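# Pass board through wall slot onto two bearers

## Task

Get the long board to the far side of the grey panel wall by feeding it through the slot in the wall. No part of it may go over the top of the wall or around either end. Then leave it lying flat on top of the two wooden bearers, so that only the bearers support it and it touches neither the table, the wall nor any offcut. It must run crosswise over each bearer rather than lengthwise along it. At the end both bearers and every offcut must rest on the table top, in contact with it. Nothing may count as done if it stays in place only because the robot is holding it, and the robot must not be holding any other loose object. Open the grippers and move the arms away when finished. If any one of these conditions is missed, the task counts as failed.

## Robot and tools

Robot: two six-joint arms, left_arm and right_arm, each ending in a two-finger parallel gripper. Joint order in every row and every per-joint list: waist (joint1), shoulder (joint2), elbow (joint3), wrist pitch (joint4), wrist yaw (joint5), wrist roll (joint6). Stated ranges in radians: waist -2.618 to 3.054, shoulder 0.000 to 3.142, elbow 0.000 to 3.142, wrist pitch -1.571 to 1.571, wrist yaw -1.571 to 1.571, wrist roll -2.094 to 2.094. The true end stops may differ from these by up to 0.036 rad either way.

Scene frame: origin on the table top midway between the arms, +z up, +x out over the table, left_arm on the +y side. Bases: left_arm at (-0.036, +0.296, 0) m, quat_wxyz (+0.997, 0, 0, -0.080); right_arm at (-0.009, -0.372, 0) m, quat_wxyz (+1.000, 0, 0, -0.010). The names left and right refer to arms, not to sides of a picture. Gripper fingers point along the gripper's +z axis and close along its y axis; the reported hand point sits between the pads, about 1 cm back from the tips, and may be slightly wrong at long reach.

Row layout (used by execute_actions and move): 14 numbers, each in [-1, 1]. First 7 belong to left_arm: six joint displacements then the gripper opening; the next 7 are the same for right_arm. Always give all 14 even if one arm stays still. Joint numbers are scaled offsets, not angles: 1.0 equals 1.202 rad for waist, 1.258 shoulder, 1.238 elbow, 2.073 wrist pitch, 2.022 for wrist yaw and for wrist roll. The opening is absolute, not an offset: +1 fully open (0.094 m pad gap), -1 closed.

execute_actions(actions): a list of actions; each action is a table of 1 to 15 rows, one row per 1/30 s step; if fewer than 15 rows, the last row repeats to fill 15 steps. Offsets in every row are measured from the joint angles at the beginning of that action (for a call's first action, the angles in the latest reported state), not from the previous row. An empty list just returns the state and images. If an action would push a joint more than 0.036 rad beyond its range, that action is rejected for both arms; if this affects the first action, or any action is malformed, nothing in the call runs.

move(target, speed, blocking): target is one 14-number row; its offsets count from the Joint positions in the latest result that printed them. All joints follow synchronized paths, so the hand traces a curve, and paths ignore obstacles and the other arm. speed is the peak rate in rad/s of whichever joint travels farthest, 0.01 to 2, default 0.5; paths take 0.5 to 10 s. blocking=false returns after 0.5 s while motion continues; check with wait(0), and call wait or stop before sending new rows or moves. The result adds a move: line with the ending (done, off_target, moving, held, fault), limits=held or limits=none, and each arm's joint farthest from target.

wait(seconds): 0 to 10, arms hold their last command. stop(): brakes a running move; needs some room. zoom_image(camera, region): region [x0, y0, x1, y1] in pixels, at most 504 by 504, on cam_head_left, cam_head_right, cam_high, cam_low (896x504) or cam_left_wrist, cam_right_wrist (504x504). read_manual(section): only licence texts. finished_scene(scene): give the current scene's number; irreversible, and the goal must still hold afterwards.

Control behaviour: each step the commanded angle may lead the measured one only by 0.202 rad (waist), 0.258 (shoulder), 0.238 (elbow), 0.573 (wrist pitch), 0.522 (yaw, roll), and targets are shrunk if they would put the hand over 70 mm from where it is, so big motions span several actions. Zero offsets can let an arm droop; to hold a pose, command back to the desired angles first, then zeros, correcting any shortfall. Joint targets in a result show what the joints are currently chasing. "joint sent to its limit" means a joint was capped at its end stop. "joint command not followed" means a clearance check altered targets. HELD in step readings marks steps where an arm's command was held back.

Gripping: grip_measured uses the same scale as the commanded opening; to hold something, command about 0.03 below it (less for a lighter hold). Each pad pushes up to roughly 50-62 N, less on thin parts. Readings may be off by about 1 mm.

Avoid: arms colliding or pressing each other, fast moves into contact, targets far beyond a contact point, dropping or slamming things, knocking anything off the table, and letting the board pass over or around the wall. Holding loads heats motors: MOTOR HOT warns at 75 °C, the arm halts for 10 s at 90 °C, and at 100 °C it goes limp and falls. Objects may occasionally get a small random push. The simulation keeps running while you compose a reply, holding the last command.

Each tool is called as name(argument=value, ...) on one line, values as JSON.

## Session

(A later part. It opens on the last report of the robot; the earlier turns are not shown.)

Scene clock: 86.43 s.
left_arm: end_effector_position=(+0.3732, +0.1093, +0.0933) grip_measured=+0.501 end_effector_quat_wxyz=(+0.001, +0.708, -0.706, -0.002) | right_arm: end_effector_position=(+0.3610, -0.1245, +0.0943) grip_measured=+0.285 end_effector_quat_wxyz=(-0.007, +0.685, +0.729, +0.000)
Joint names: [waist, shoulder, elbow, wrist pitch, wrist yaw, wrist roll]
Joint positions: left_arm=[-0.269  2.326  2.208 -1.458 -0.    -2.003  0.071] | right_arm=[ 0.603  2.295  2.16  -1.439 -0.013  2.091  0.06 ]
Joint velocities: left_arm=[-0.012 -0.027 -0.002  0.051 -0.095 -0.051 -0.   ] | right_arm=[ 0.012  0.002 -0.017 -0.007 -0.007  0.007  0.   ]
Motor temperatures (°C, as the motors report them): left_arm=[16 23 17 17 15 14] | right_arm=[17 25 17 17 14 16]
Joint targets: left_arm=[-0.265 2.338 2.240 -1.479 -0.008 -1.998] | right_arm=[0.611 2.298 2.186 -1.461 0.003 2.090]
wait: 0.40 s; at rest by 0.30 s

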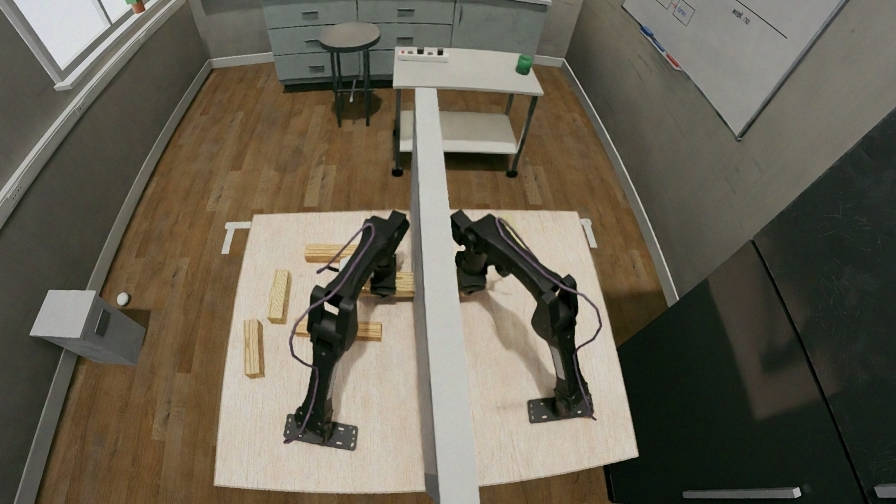

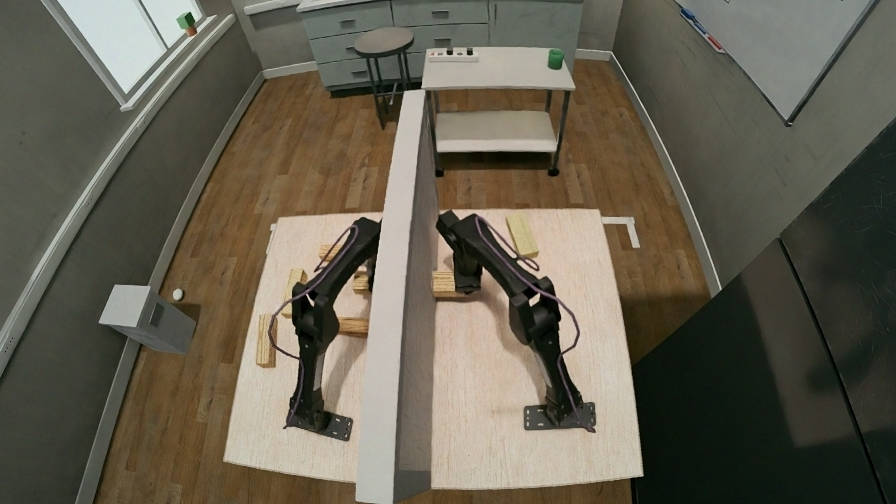

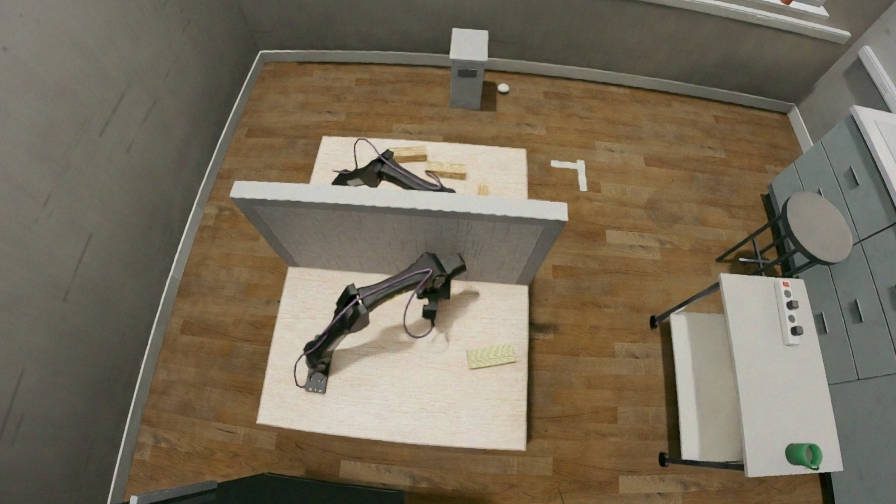

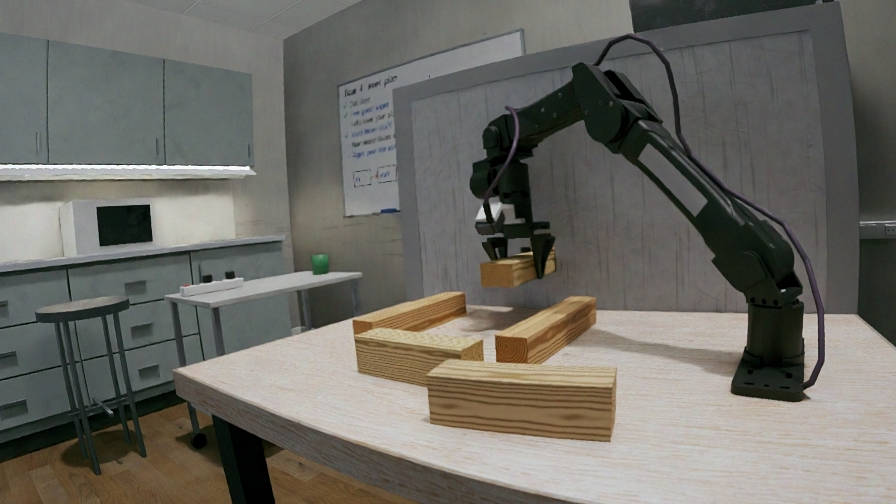

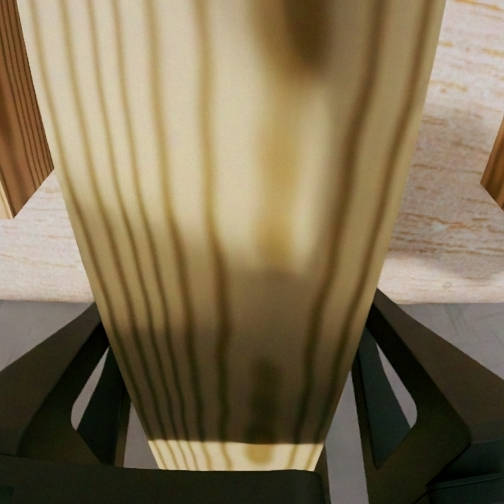

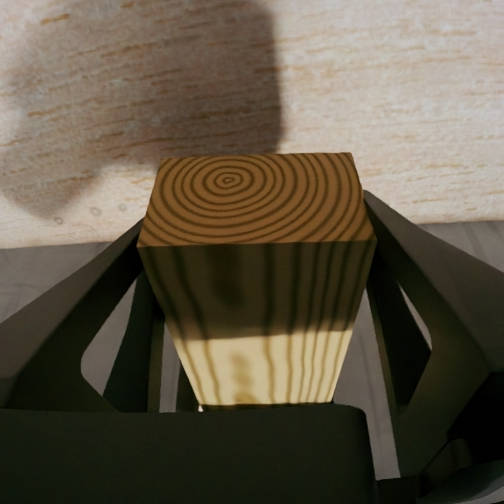

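execute_actions(actions=[[[0.00333,0.00954,0.02585,-0.01013,-0.00396,0.00247,0.46,0.00666,0.00238,0.0210,-0.01061,0.0079,-0.0005,0.235],[0.00333,0.00954,0.02585,-0.01013,-0.00396,0.00247,0.42,0.00666,0.00238,0.0210,-0.01061,0.0079,-0.0005,0.235],[0.00333,0.00954,0.02585,-0.01013,-0.00396,0.00247,0.38,0.00666,0.00238,0.0210,-0.01061,0.0079,-0.0005,0.235],[0.00333,0.00954,0.02585,-0.01013,-0.00396,0.00247,0.35,0.00666,0.00238,0.0210,-0.01061,0.0079,-0.0005,0.235],[0.00333,0.00954,0.02585,-0.01013,-0.00396,0.00247,0.32,0.00666,0.00238,0.0210,-0.01061,0.0079,-0.0005,0.235],[0.00333,0.00954,0.02585,-0.01013,-0.00396,0.00247,0.30,0.00666,0.00238,0.0210,-0.01061,0.0079,-0.0005,0.235],[0.00333,0.00954,0.02585,-0.01013,-0.00396,0.00247,0.28,0.00666,0.00238,0.0210,-0.01061,0.0079,-0.0005,0.235],[0.00333,0.00954,0.02585,-0.01013,-0.00396,0.00247,0.265,0.00666,0.00238,0.0210,-0.01061,0.0079,-0.0005,0.235],[0.00333,0.00954,0.02585,-0.01013,-0.00396,0.00247,0.25,0.00666,0.00238,0.0210,-0.01061,0.0079,-0.0005,0.235],[0.00333,0.00954,0.02585,-0.01013,-0.00396,0.00247,0.235,0.00666,0.00238,0.0210,-0.01061,0.0079,-0.0005,0.235],[0.00333,0.00954,0.02585,-0.01013,-0.00396,0.00247,0.22,0.00666,0.00238,0.0210,-0.01061,0.0079,-0.0005,0.235],[0.00333,0.00954,0.02585,-0.01013,-0.00396,0.00247,0.205,0.00666,0.00238,0.0210,-0.01061,0.0079,-0.0005,0.235],[0.00333,0.00954,0.02585,-0.01013,-0.00396,0.00247,0.19,0.00666,0.00238,0.0210,-0.01061,0.0079,-0.0005,0.235]]])

Scene clock: 87.33 s.
left_arm: end_effector_position=(+0.3717, +0.1099, +0.0933) grip_measured=+0.253 end_effector_quat_wxyz=(+0.002, +0.708, -0.707, -0.005) | right_arm: end_effector_position=(+0.3610, -0.1245, +0.0943) grip_measured=+0.285 end_effector_quat_wxyz=(-0.007, +0.685, +0.728, +0.000)
Joint names: [waist, shoulder, elbow, wrist pitch, wrist yaw, wrist roll]
Joint positions: left_arm=[-0.269  2.326  2.208 -1.465  0.    -2.002  0.059] | right_arm=[ 0.603  2.295  2.16  -1.439 -0.013  2.091  0.06 ]
Joint velocities: left_arm=[-0.012 -0.007  0.002  0.022 -0.037  0.037 -0.001] | right_arm=[ 0.002 -0.002 -0.017  0.037 -0.037  0.007 -0.002]
Motor temperatures (°C, as the motors report them): left_arm=[16 23 17 17 15 14] | right_arm=[17 25 17 17 14 16]
Joint targets: left_arm=[-0.265 2.338 2.240 -1.479 -0.008 -1.998] | right_arm=[0.611 2.298 2.186 -1.461 0.003 2.090]
Step readings (joint positions):
0: left_arm=[-0.269 2.326 2.208 -1.458 -0.000 -2.002] | right_arm=[0.603 2.295 2.160 -1.439 -0.013 2.091]
1: left_arm=[-0.269 2.326 2.208 -1.458 -0.000 -2.002] | right_arm=[0.603 2.295 2.160 -1.439 -0.013 2.091]
2: left_arm=[-0.269 2.326 2.208 -1.458 -0.000 -2.002] | right_arm=[0.603 2.295 2.160 -1.439 -0.013 2.091]
4: left_arm=[-0.269 2.326 2.208 -1.458 -0.000 -2.002] | right_arm=[0.603 2.295 2.160 -1.439 -0.013 2.091]
8: left_arm=[-0.269 2.326 2.208 -1.465 0.000 -2.002] | right_arm=[0.603 2.295 2.160 -1.439 -0.013 2.091]
15: Joint positions above

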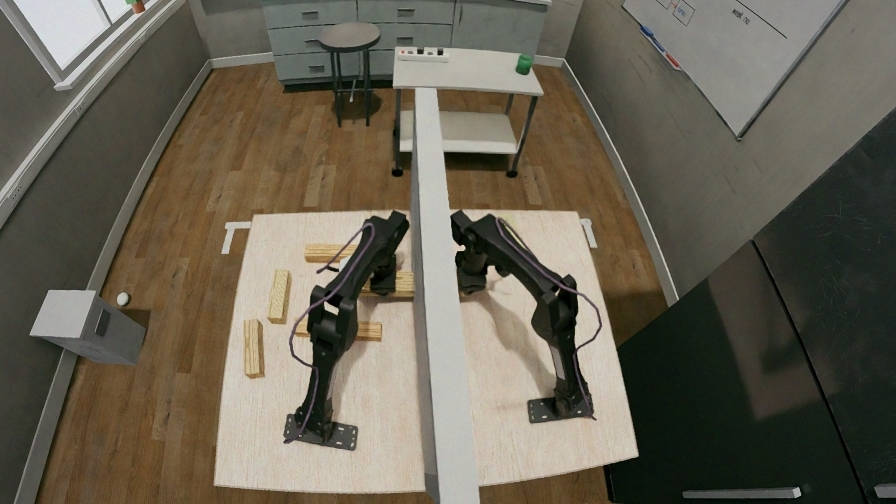

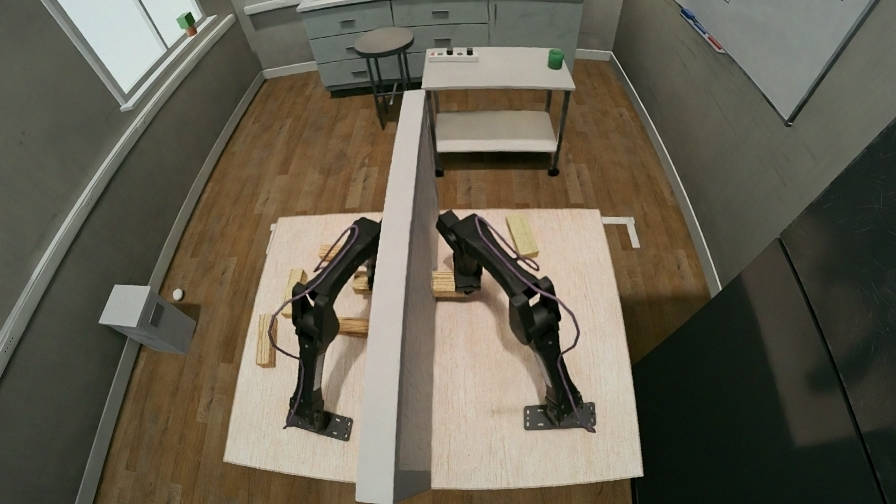

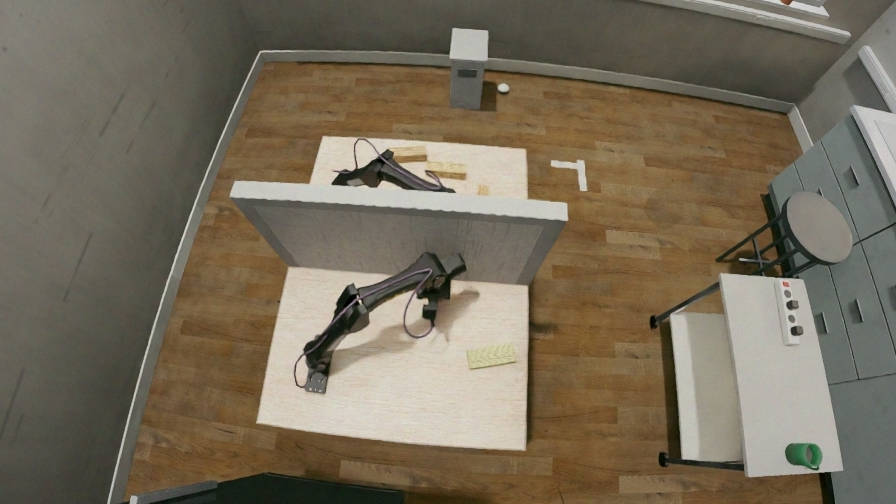

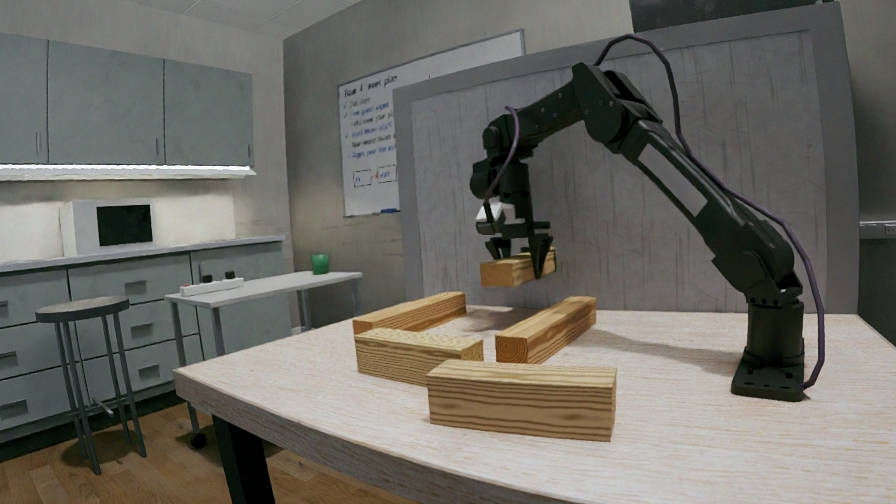

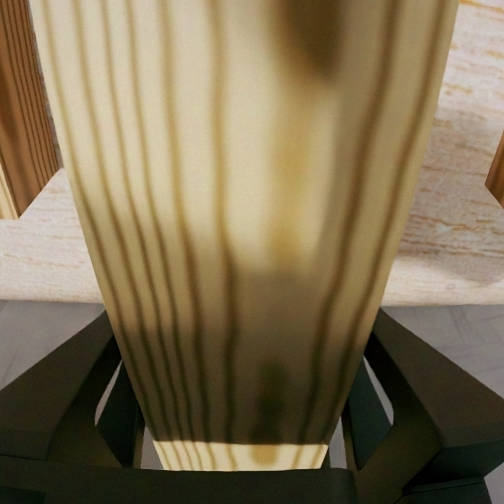

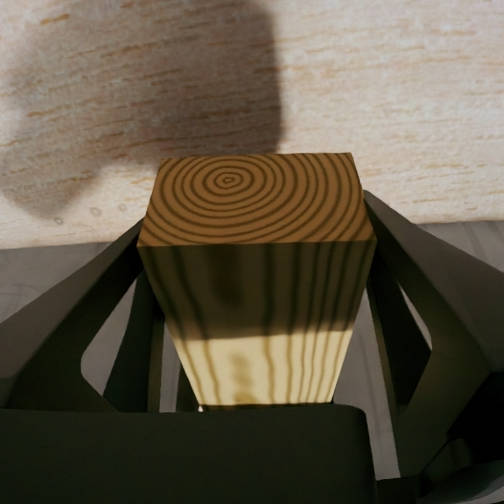

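execute_actions(actions=[[[0.00400,0.00318,0.01874,-0.00540,-0.00357,0.00218,0.19,0.00666,0.00238,0.0210,-0.01061,0.0079,-0.0005,0.32],[0.00466,-0.00318,0.01163,-0.00405,-0.00318,0.00238,0.19,0.00666,0.00238,0.0210,-0.01061,0.0079,-0.0005,0.45],[0.00533,-0.00954,0.00453,-0.00270,-0.00278,0.00257,0.19,0.00666,0.00238,0.0210,-0.01061,0.0079,-0.0005,0.6],[0.00599,-0.01590,-0.00258,-0.00135,-0.00239,0.00277,0.19,0.00666,0.00238,0.0210,-0.01061,0.0079,-0.0005,0.75],[0.00666,-0.02226,-0.00969,0,-0.002,0.00297,0.19,0.00666,0.00238,0.0210,-0.01061,0.0079,-0.0005,0.9],[0.01123,-0.02744,-0.01724,0.00210,-0.002,0.00609,0.19,0.00666,0.00238,0.0210,-0.01061,0.0079,-0.0005,1.0],[0.01580,-0.03262,-0.02479,0.00420,-0.002,0.00922,0.19,0.00666,0.00238,0.0210,-0.01061,0.0079,-0.0005,1.0],[0.02037,-0.03780,-0.03234,0.00629,-0.002,0.01234,0.19,0.00666,0.00238,0.0210,-0.01061,0.0079,-0.0005,1.0],[0.02494,-0.04298,-0.03989,0.00839,-0.002,0.01546,0.19,0.00666,0.00238,0.0210,-0.01061,0.0079,-0.0005,1.0],[0.02952,-0.04816,-0.04745,0.01049,-0.002,0.01859,0.19,0.00666,0.00238,0.0210,-0.01061,0.0079,-0.0005,1.0],[0.03409,-0.05333,-0.05500,0.01259,-0.002,0.02171,0.19,0.00666,0.00238,0.0210,-0.01061,0.0079,-0.0005,1.0],[0.03866,-0.05851,-0.06255,0.01469,-0.002,0.02483,0.19,0.00666,0.00238,0.0210,-0.01061,0.0079,-0.0005,1.0],[0.04323,-0.06369,-0.07010,0.01678,-0.002,0.02795,0.19,0.00666,0.00238,0.0210,-0.01061,0.0079,-0.0005,1.0],[0.04780,-0.06887,-0.07765,0.01888,-0.002,0.03108,0.19,0.00666,0.00238,0.0210,-0.01061,0.0079,-0.0005,1.0],[0.05237,-0.07405,-0.08520,0.02098,-0.002,0.03420,0.19,0.00666,0.00238,0.0210,-0.01061,0.0079,-0.0005,1.0]]])

wait(seconds=0.3)

Scene clock: 90.50 s.
left_arm: end_effector_position=(+0.3724, +0.1275, +0.0931) grip_measured=+0.253 end_effector_quat_wxyz=(+0.002, +0.706, -0.708, -0.002) | right_arm: end_effector_position=(+0.3610, -0.1245, +0.0943) grip_measured=+1.000 end_effector_quat_wxyz=(-0.007, +0.685, +0.728, +0.000)
Joint names: [waist, shoulder, elbow, wrist pitch, wrist yaw, wrist roll]
Joint positions: left_arm=[-0.232  2.281  2.132 -1.427  0.003 -1.96   0.059] | right_arm=[ 0.603  2.295  2.16  -1.439 -0.013  2.091  0.094]
Joint velocities: left_arm=[ 0.188 -0.178 -0.3    0.095 -0.066  0.227 -0.   ] | right_arm=[ 0.002 -0.012 -0.002  0.081 -0.051 -0.007  0.   ]
Motor temperatures (°C, as the motors report them): left_arm=[16 23 17 17 15 14] | right_arm=[17 25 17 17 14 16]
Joint targets: left_arm=[-0.206 2.232 2.103 -1.421 -0.004 -1.933] | right_arm=[0.611 2.298 2.186 -1.460 0.003 2.090]
Step readings (joint positions):
0: left_arm=[-0.269 2.326 2.208 -1.465 0.000 -2.002] | right_arm=[0.603 2.295 2.160 -1.439 -0.013 2.091]
1: left_arm=[-0.269 2.326 2.208 -1.465 0.000 -2.002] | right_arm=[0.603 2.295 2.160 -1.439 -0.013 2.091]
2: left_arm=[-0.269 2.326 2.208 -1.465 0.000 -2.002] | right_arm=[0.603 2.295 2.160 -1.439 -0.013 2.091]
4: left_arm=[-0.269 2.326 2.208 -1.465 0.000 -2.001] | right_arm=[0.603 2.295 2.160 -1.439 -0.013 2.091]
8: left_arm=[-0.267 2.320 2.199 -1.456 0.002 -1.994] | right_arm=[0.603 2.295 2.160 -1.439 -0.013 2.091]
15: Joint positions above

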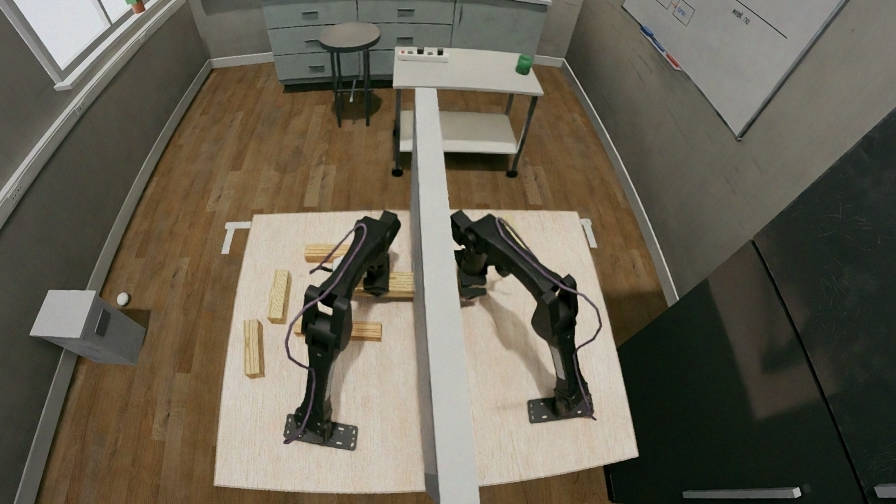

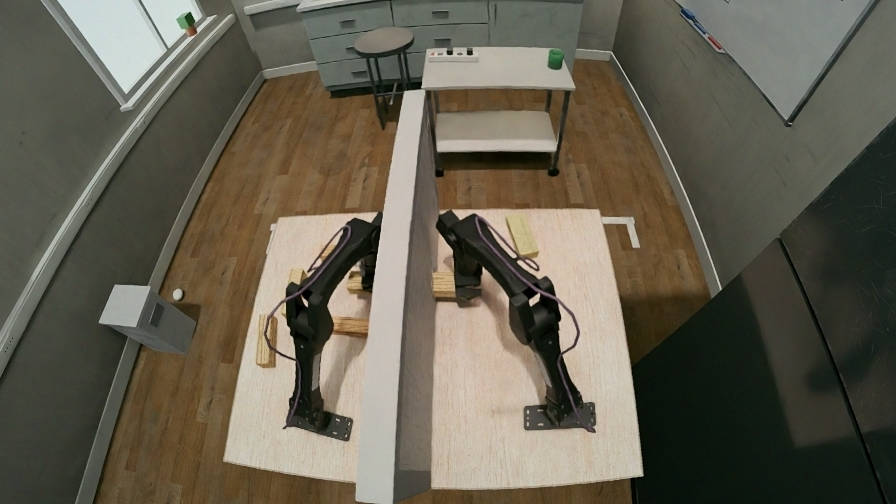

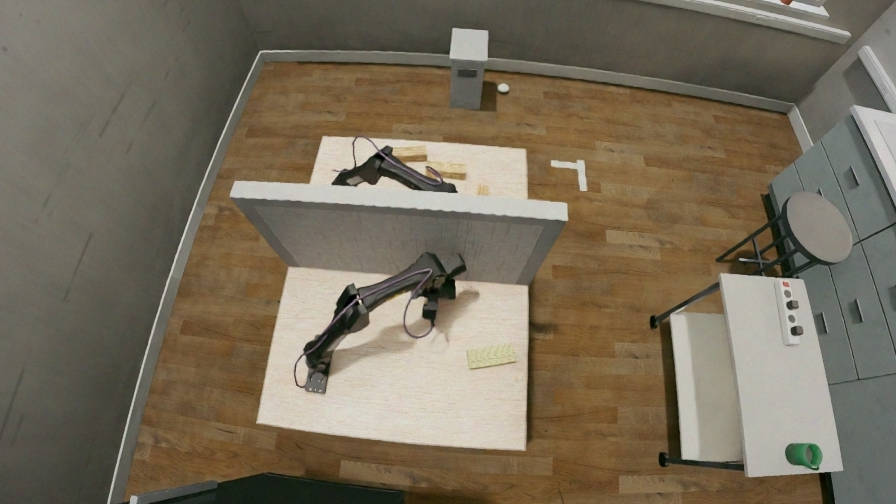

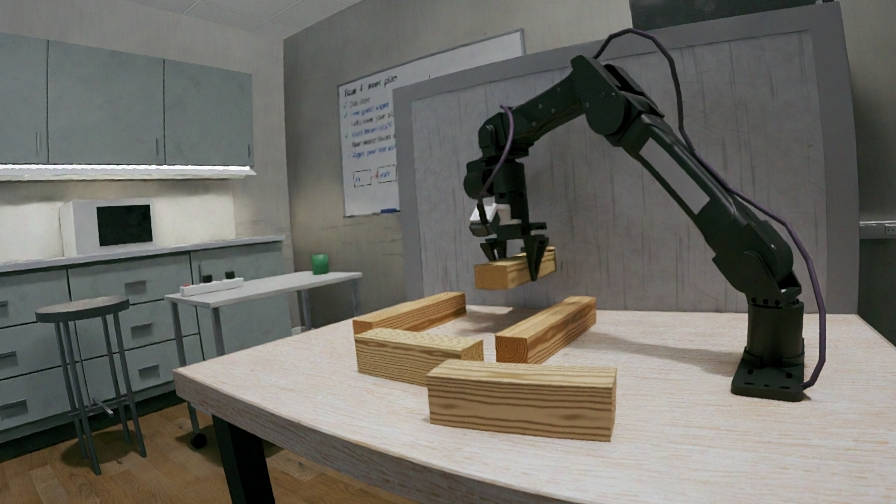

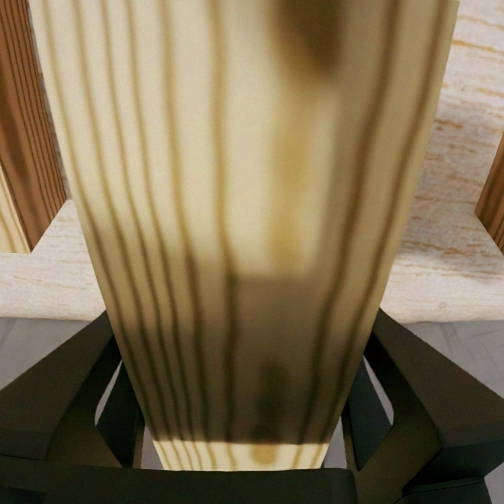

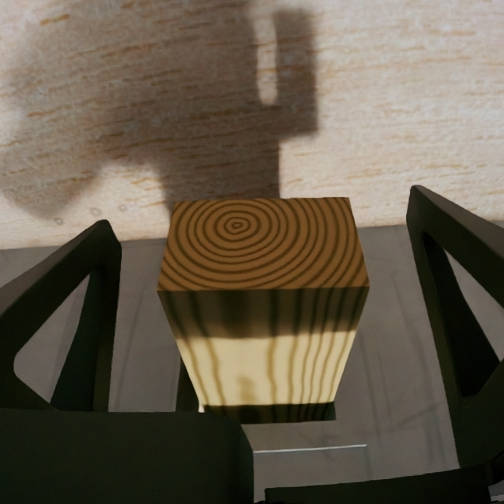

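Scene clock: 90.80 s.
left_arm: end_effector_position=(+0.3740, +0.1393, +0.0933) grip_measured=+0.253 end_effector_quat_wxyz=(+0.002, +0.708, -0.706, -0.004) | right_arm: end_effector_position=(+0.3610, -0.1245, +0.0943) grip_measured=+1.000 end_effector_quat_wxyz=(-0.007, +0.685, +0.728, +0.000)
Joint names: [waist, shoulder, elbow, wrist pitch, wrist yaw, wrist roll]
Joint positions: left_arm=[-0.207  2.272  2.116 -1.425  0.    -1.941  0.059] | right_arm=[ 0.603  2.295  2.16  -1.439 -0.013  2.091  0.094]
Joint velocities: left_arm=[-0.007 -0.002 -0.007  0.037 -0.007 -0.051  0.   ] | right_arm=[-0.017  0.017 -0.002 -0.007 -0.066 -0.066  0.   ]
Motor temperatures (°C, as the motors report them): left_arm=[16 23 17 17 15 14] | right_arm=[17 25 17 17 14 16]
Joint targets: left_arm=[-0.207 2.232 2.103 -1.421 -0.003 -1.933] | right_arm=[0.611 2.298 2.186 -1.460 0.003 2.090]
wait: 0.30 s; no rest

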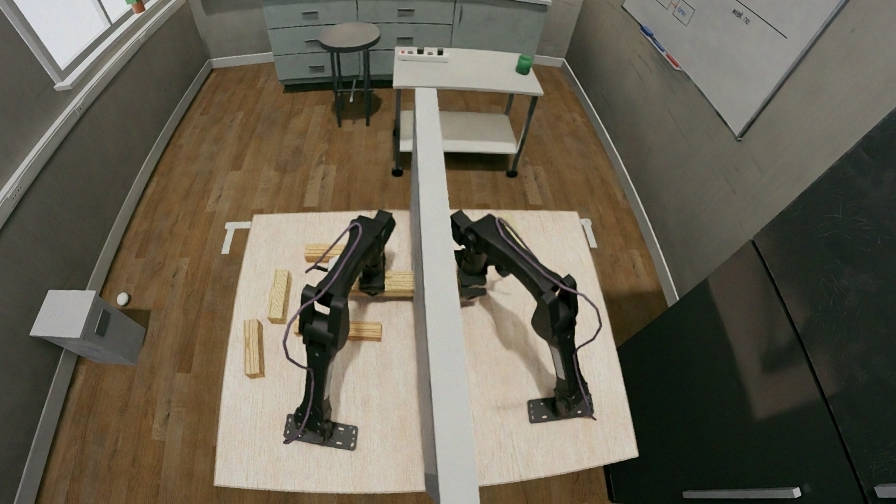

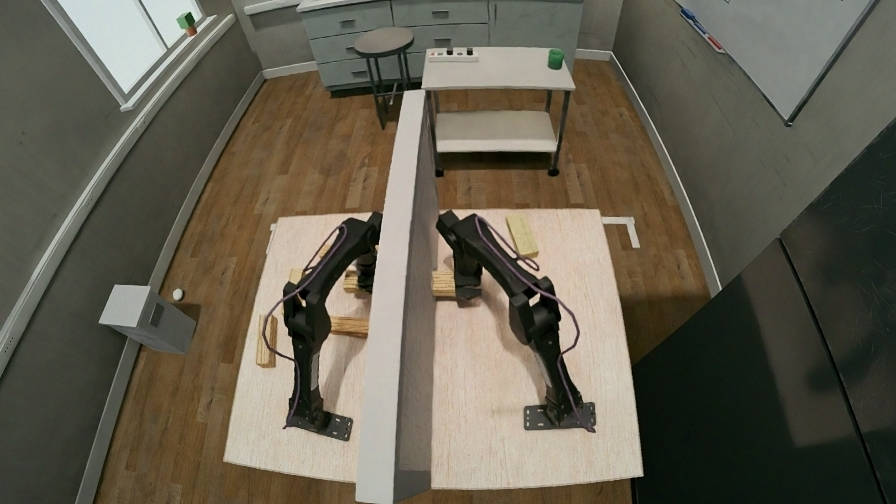

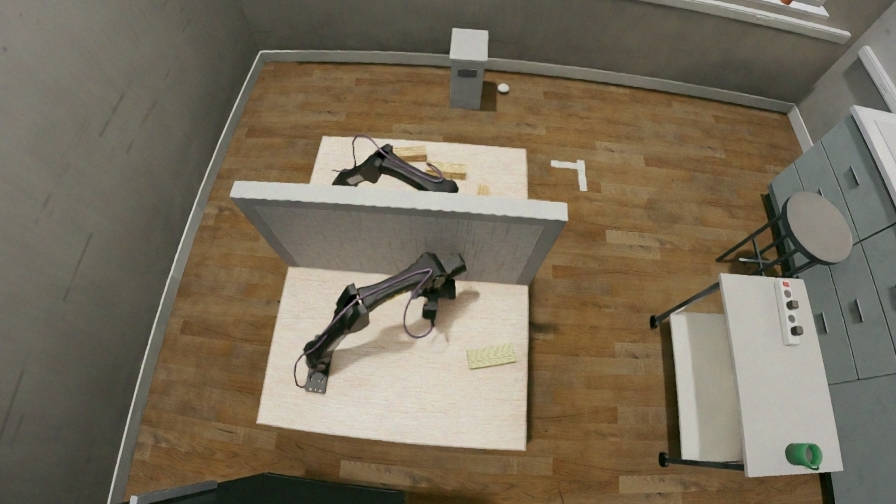

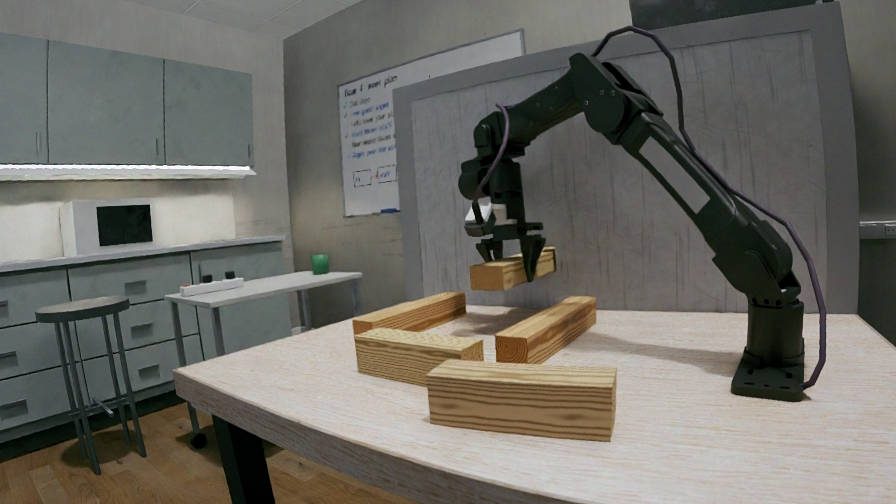

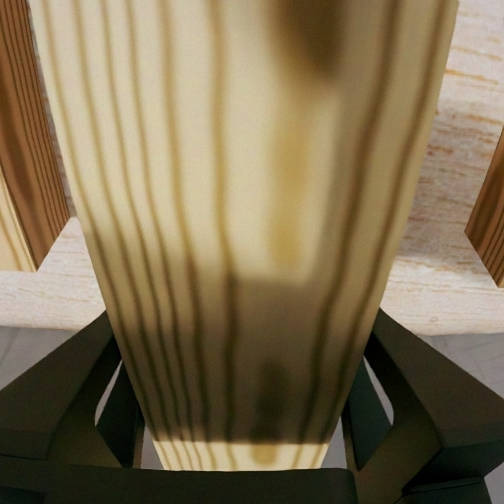

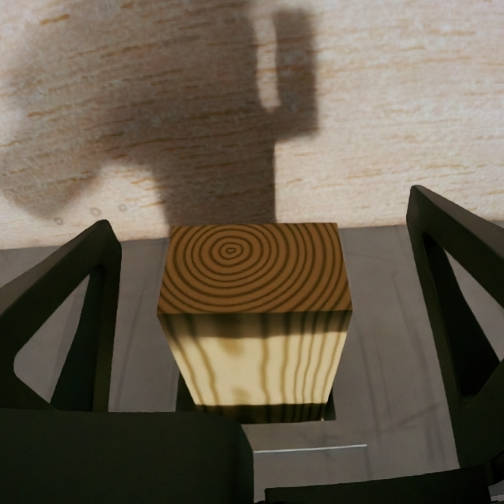

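execute_actions(actions=[[[0.00952,-0.03606,-0.01709,0.00348,-0.0015,0.00679,0.19,0.00023,-0.00467,0.0210,-0.01061,0.0079,-0.0038,1.0],[0.01404,-0.04032,-0.02369,0.00503,-0.0015,0.00961,0.19,-0.00621,-0.01172,0.0210,-0.01061,0.0079,-0.0071,1.0],[0.01855,-0.04458,-0.03028,0.00658,-0.0015,0.01244,0.19,-0.01264,-0.01876,0.0210,-0.01061,0.0079,-0.0104,1.0],[0.02307,-0.04884,-0.03687,0.00813,-0.0015,0.01526,0.19,-0.01908,-0.02581,0.0210,-0.01061,0.0079,-0.0137,1.0],[0.02759,-0.05311,-0.04347,0.00969,-0.0015,0.01809,0.19,-0.02551,-0.03286,0.0210,-0.01061,0.0079,-0.0170,1.0],[0.03211,-0.05737,-0.05006,0.01124,-0.0015,0.02091,0.19,-0.03194,-0.03991,0.0210,-0.01061,0.0079,-0.0203,1.0],[0.03663,-0.06163,-0.05665,0.01279,-0.0015,0.02374,0.19,-0.03838,-0.04696,0.0210,-0.01061,0.0079,-0.0236,1.0],[0.04114,-0.06589,-0.06324,0.01434,-0.0015,0.02656,0.19,-0.04481,-0.05400,0.0210,-0.01061,0.0079,-0.0269,1.0],[0.04566,-0.07015,-0.06984,0.01589,-0.0015,0.02939,0.19,-0.05125,-0.06105,0.0210,-0.01061,0.0079,-0.0302,1.0],[0.05018,-0.07441,-0.07643,0.01744,-0.0015,0.03221,0.19,-0.05768,-0.06810,0.0210,-0.01061,0.0079,-0.0335,1.0],[0.05470,-0.07867,-0.08302,0.01899,-0.0015,0.03504,0.19,-0.06411,-0.07515,0.0210,-0.01061,0.0079,-0.0368,1.0],[0.05922,-0.08293,-0.08962,0.02054,-0.0015,0.03786,0.19,-0.07055,-0.08220,0.0210,-0.01061,0.0079,-0.0401,1.0],[0.06373,-0.08719,-0.09621,0.02209,-0.0015,0.04069,0.19,-0.07698,-0.08924,0.0210,-0.01061,0.0079,-0.0434,1.0],[0.06825,-0.09145,-0.10280,0.02364,-0.0015,0.04351,0.19,-0.08342,-0.09629,0.0210,-0.01061,0.0079,-0.0467,1.0],[0.07277,-0.09572,-0.10939,0.02519,-0.0015,0.04633,0.19,-0.08985,-0.10334,0.0210,-0.01061,0.0079,-0.0500,1.0]],[[0.02044,-0.03918,-0.02395,0.00358,-0.0015,0.01363,0.19,-0.02159,-0.03655,0.0210,-0.01061,0.004,-0.01267,1.0],[0.02423,-0.04099,-0.02689,0.00427,-0.0015,0.01588,0.19,-0.02647,-0.04129,0.0210,-0.01061,0.004,-0.01533,1.0],[0.02803,-0.04281,-0.02984,0.00496,-0.0015,0.01814,0.19,-0.03136,-0.04604,0.0210,-0.01061,0.004,-0.01800,1.0],[0.03182,-0.04463,-0.03279,0.00565,-0.0015,0.02040,0.19,-0.03625,-0.05079,0.0210,-0.01061,0.004,-0.02067,1.0],[0.03562,-0.04645,-0.03574,0.00634,-0.0015,0.02266,0.19,-0.04114,-0.05554,0.0210,-0.01061,0.004,-0.02333,1.0],[0.03942,-0.04826,-0.03868,0.00703,-0.0015,0.02491,0.19,-0.04602,-0.06028,0.0210,-0.01061,0.004,-0.02600,1.0],[0.04321,-0.05008,-0.04163,0.00772,-0.0015,0.02717,0.19,-0.05091,-0.06503,0.0210,-0.01061,0.004,-0.02867,1.0],[0.04701,-0.05190,-0.04458,0.00841,-0.0015,0.02943,0.19,-0.05580,-0.06978,0.0210,-0.01061,0.004,-0.03133,1.0],[0.05080,-0.05371,-0.04752,0.00910,-0.0015,0.03168,0.19,-0.06068,-0.07452,0.0210,-0.01061,0.004,-0.03400,1.0],[0.05460,-0.05553,-0.05047,0.00979,-0.0015,0.03394,0.19,-0.06557,-0.07927,0.0210,-0.01061,0.004,-0.03667,1.0],[0.05840,-0.05735,-0.05342,0.01048,-0.0015,0.03620,0.19,-0.07046,-0.08402,0.0210,-0.01061,0.004,-0.03933,1.0],[0.06219,-0.05916,-0.05636,0.01117,-0.0015,0.03845,0.19,-0.07534,-0.08876,0.0210,-0.01061,0.004,-0.04200,1.0],[0.06599,-0.06098,-0.05931,0.01186,-0.0015,0.04071,0.19,-0.08023,-0.09351,0.0210,-0.01061,0.004,-0.04467,1.0],[0.06978,-0.06280,-0.06226,0.01255,-0.0015,0.04297,0.19,-0.08512,-0.09826,0.0210,-0.01061,0.004,-0.04733,1.0],[0.07358,-0.06461,-0.06520,0.01324,-0.0015,0.04522,0.19,-0.09000,-0.10300,0.0210,-0.01061,0.004,-0.05000,1.0]]])

wait(seconds=0.4)

Scene clock: 93.40 s.
left_arm: end_effector_position=(+0.3708, +0.2042, +0.0918) grip_measured=+0.253 end_effector_quat_wxyz=(+0.003, +0.712, -0.702, -0.006) | right_arm: end_effector_position=(+0.3960, -0.1955, +0.1734) grip_measured=+1.000 end_effector_quat_wxyz=(+0.029, +0.696, +0.713, +0.086)
Joint names: [waist, shoulder, elbow, wrist pitch, wrist yaw, wrist roll]
Joint positions: left_arm=[-0.064  2.167  1.94  -1.357 -0.002 -1.81   0.059] | right_arm=[ 0.424  2.109  2.16  -1.44  -0.013  1.951  0.094]
Joint velocities: left_arm=[ 0.129 -0.056 -0.095  0.066  0.037  0.198 -0.001] | right_arm=[-0.188 -0.203 -0.022  0.037 -0.022 -0.183  0.   ]
Motor temperatures (°C, as the motors report them): left_arm=[16 24 17 17 15 14] | right_arm=[17 25 17 17 14 16]
Joint targets: left_arm=[-0.046 2.122 1.922 -1.355 -0.005 -1.786] | right_arm=[0.405 2.072 2.186 -1.461 -0.005 1.922]
Step readings (joint positions; steps 1 to 15: 1st action; 16 to 30: 2nd action):
0: left_arm=[-0.207 2.272 2.116 -1.424 -0.001 -1.939] | right_arm=[0.603 2.295 2.160 -1.439 -0.013 2.091]
1: left_arm=[-0.206 2.272 2.116 -1.423 -0.001 -1.938] | right_arm=[0.603 2.295 2.160 -1.439 -0.013 2.091]
2: left_arm=[-0.205 2.269 2.112 -1.420 -0.001 -1.936] | right_arm=[0.603 2.295 2.160 -1.439 -0.013 2.090]
4: left_arm=[-0.202 2.261 2.096 -1.410 -0.001 -1.930] | right_arm=[0.601 2.295 2.160 -1.439 -0.013 2.084]
8: left_arm=[-0.182 2.240 2.062 -1.400 -0.001 -1.913] | right_arm=[0.580 2.279 2.160 -1.439 -0.013 2.065]
15: left_arm=[-0.134 2.204 2.003 -1.383 -0.001 -1.877] | right_arm=[0.513 2.202 2.160 -1.439 -0.013 2.023]
16: left_arm=[-0.128 2.199 1.996 -1.381 -0.002 -1.873] | right_arm=[0.505 2.192 2.160 -1.439 -0.013 2.019]
17: left_arm=[-0.123 2.196 1.990 -1.380 -0.002 -1.869] | right_arm=[0.498 2.182 2.160 -1.439 -0.013 2.015]
19: left_arm=[-0.112 2.191 1.981 -1.377 -0.002 -1.860] | right_arm=[0.485 2.166 2.160 -1.440 -0.013 2.007]
23: left_arm=[-0.095 2.182 1.966 -1.369 -0.002 -1.841] | right_arm=[0.464 2.145 2.160 -1.440 -0.013 1.988]
30: Joint positions above

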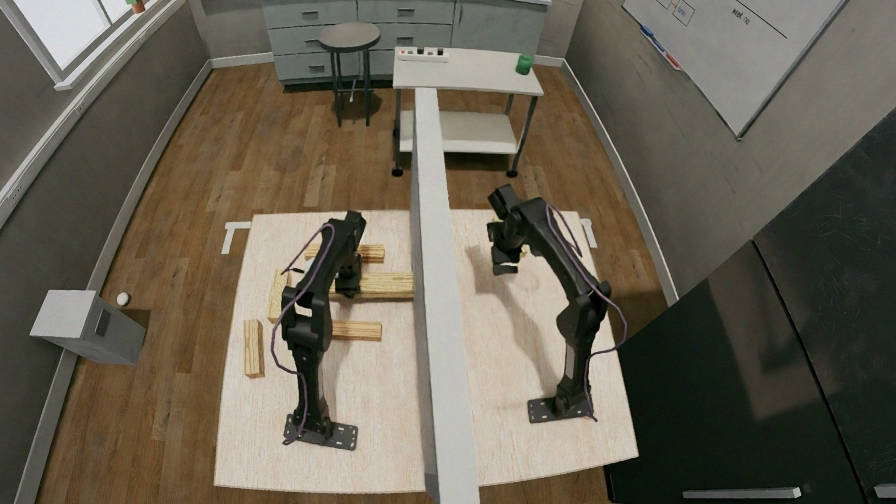

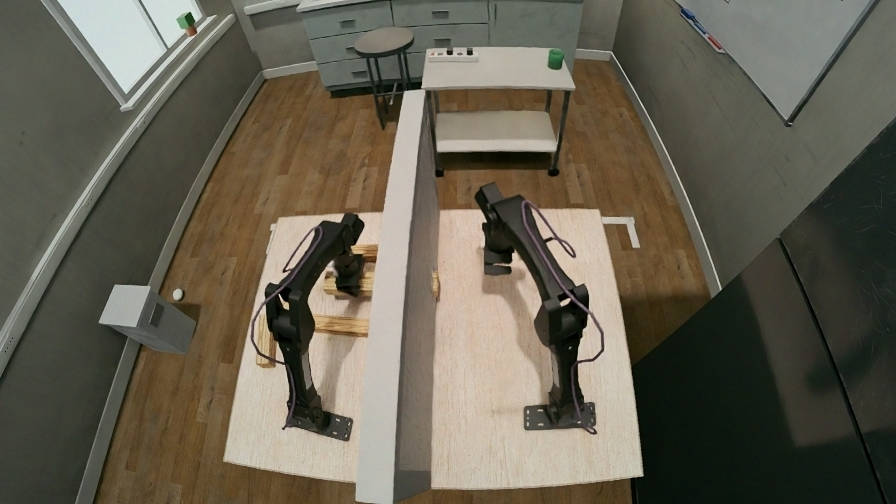

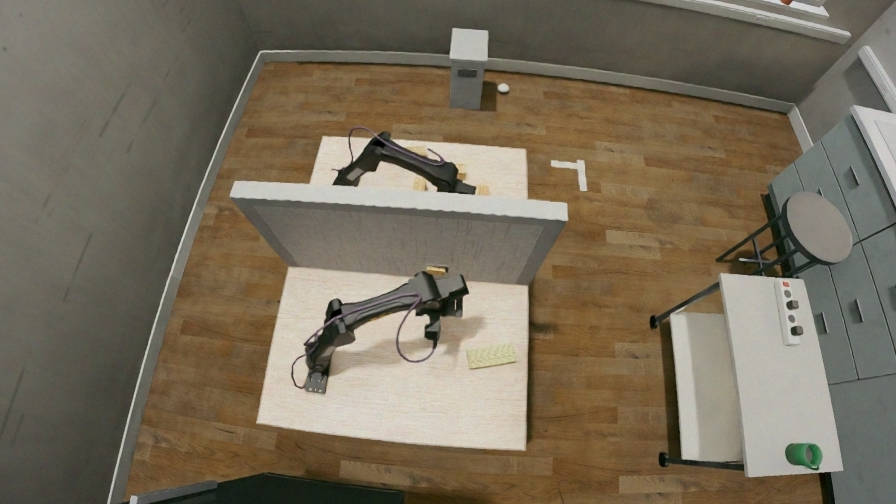

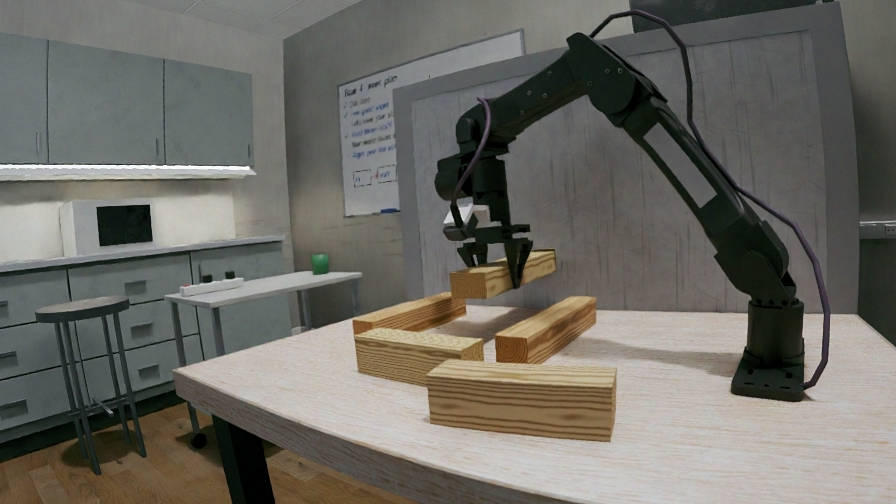

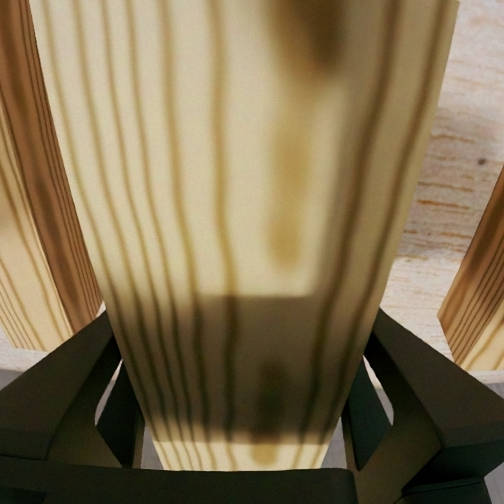

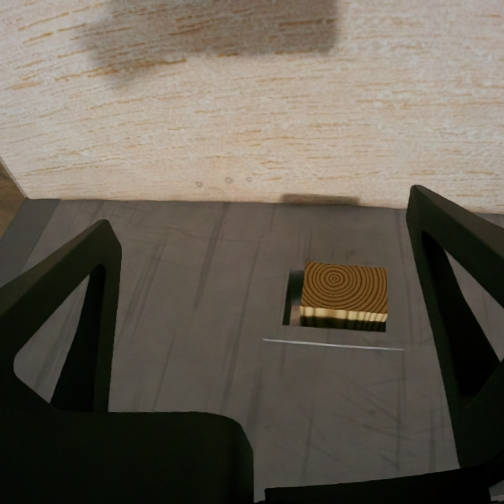

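Scene clock: 93.80 s.
left_arm: end_effector_position=(+0.3713, +0.2103, +0.0918) grip_measured=+0.253 end_effector_quat_wxyz=(+0.002, +0.712, -0.703, -0.006) | right_arm: end_effector_position=(+0.3976, -0.2023, +0.1818) grip_measured=+1.000 end_effector_quat_wxyz=(+0.034, +0.693, +0.714, +0.095)
Joint names: [waist, shoulder, elbow, wrist pitch, wrist yaw, wrist roll]
Joint positions: left_arm=[-0.05   2.164  1.934 -1.354 -0.003 -1.794  0.059] | right_arm=[ 0.409  2.089  2.16  -1.441 -0.013  1.931  0.094]
Joint velocities: left_arm=[ 0.012  0.002 -0.017 -0.007 -0.066  0.022  0.001] | right_arm=[ 0.002  0.007 -0.002  0.007 -0.066 -0.022  0.   ]
Motor temperatures (°C, as the motors report them): left_arm=[16 24 17 17 15 14] | right_arm=[17 25 17 17 14 16]
Joint targets: left_arm=[-0.046 2.122 1.923 -1.356 -0.005 -1.786] | right_arm=[0.405 2.072 2.186 -1.461 -0.005 1.922]
wait: 0.40 s; no rest

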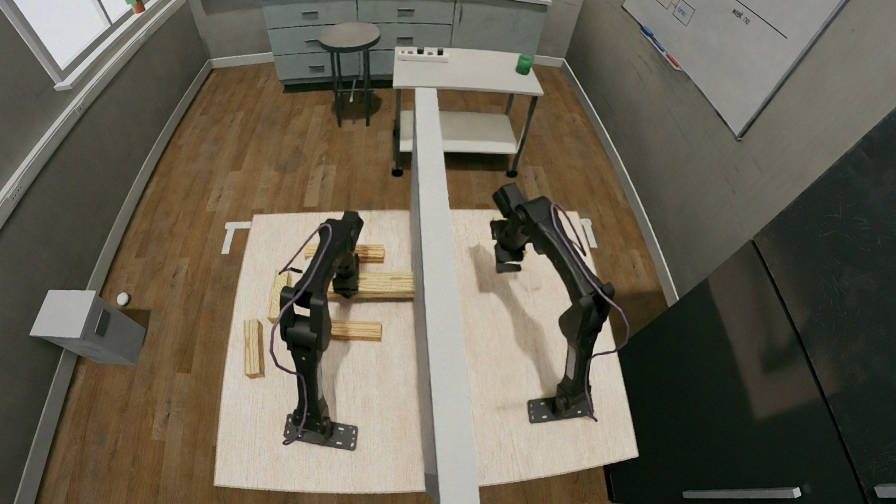

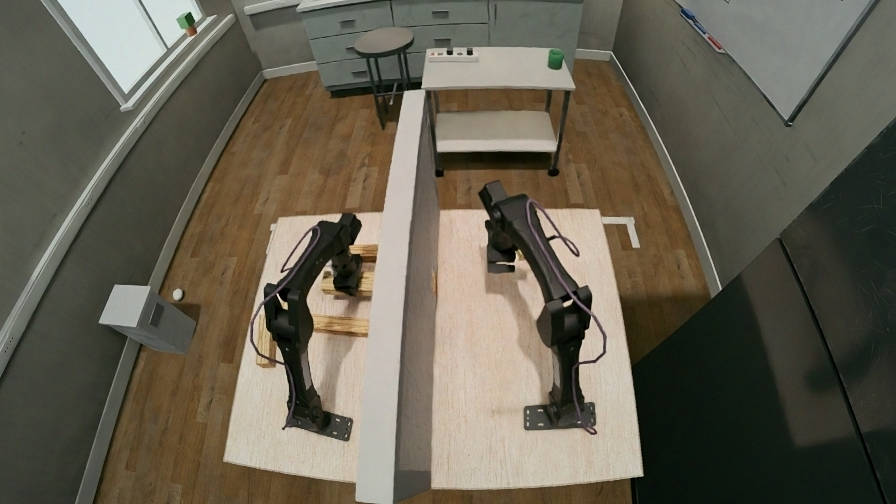

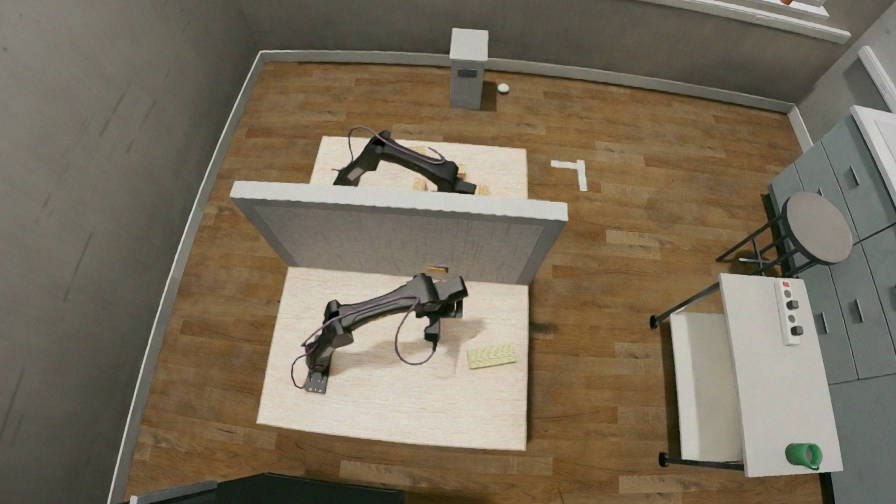

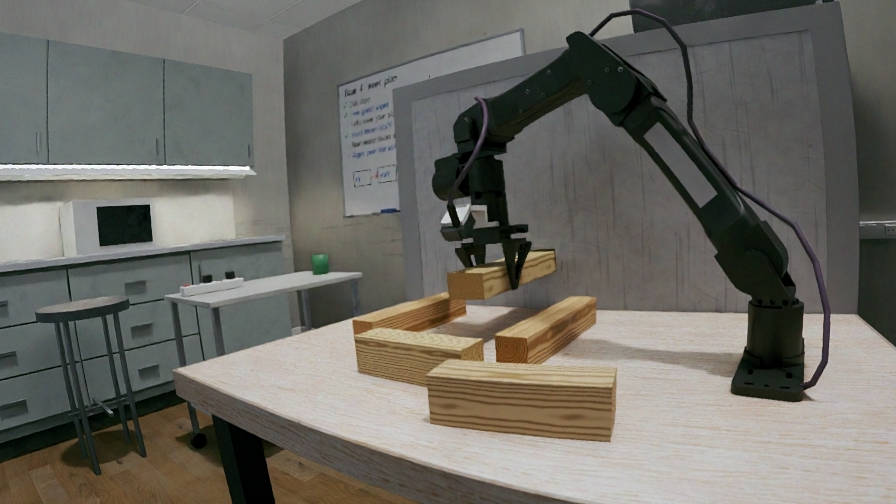

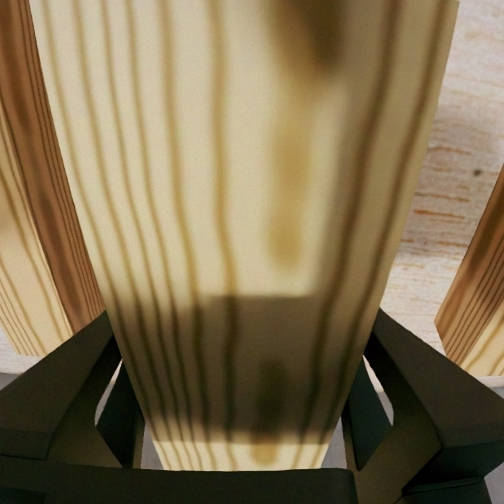

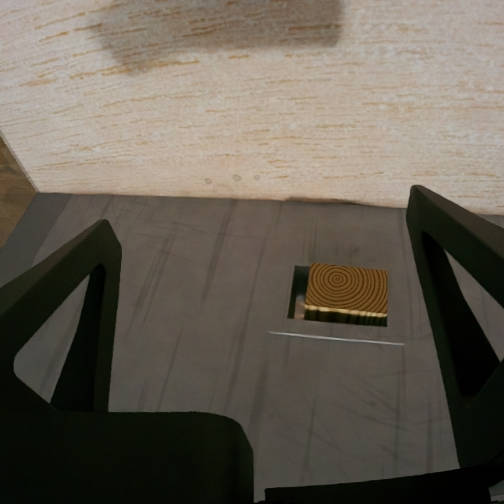

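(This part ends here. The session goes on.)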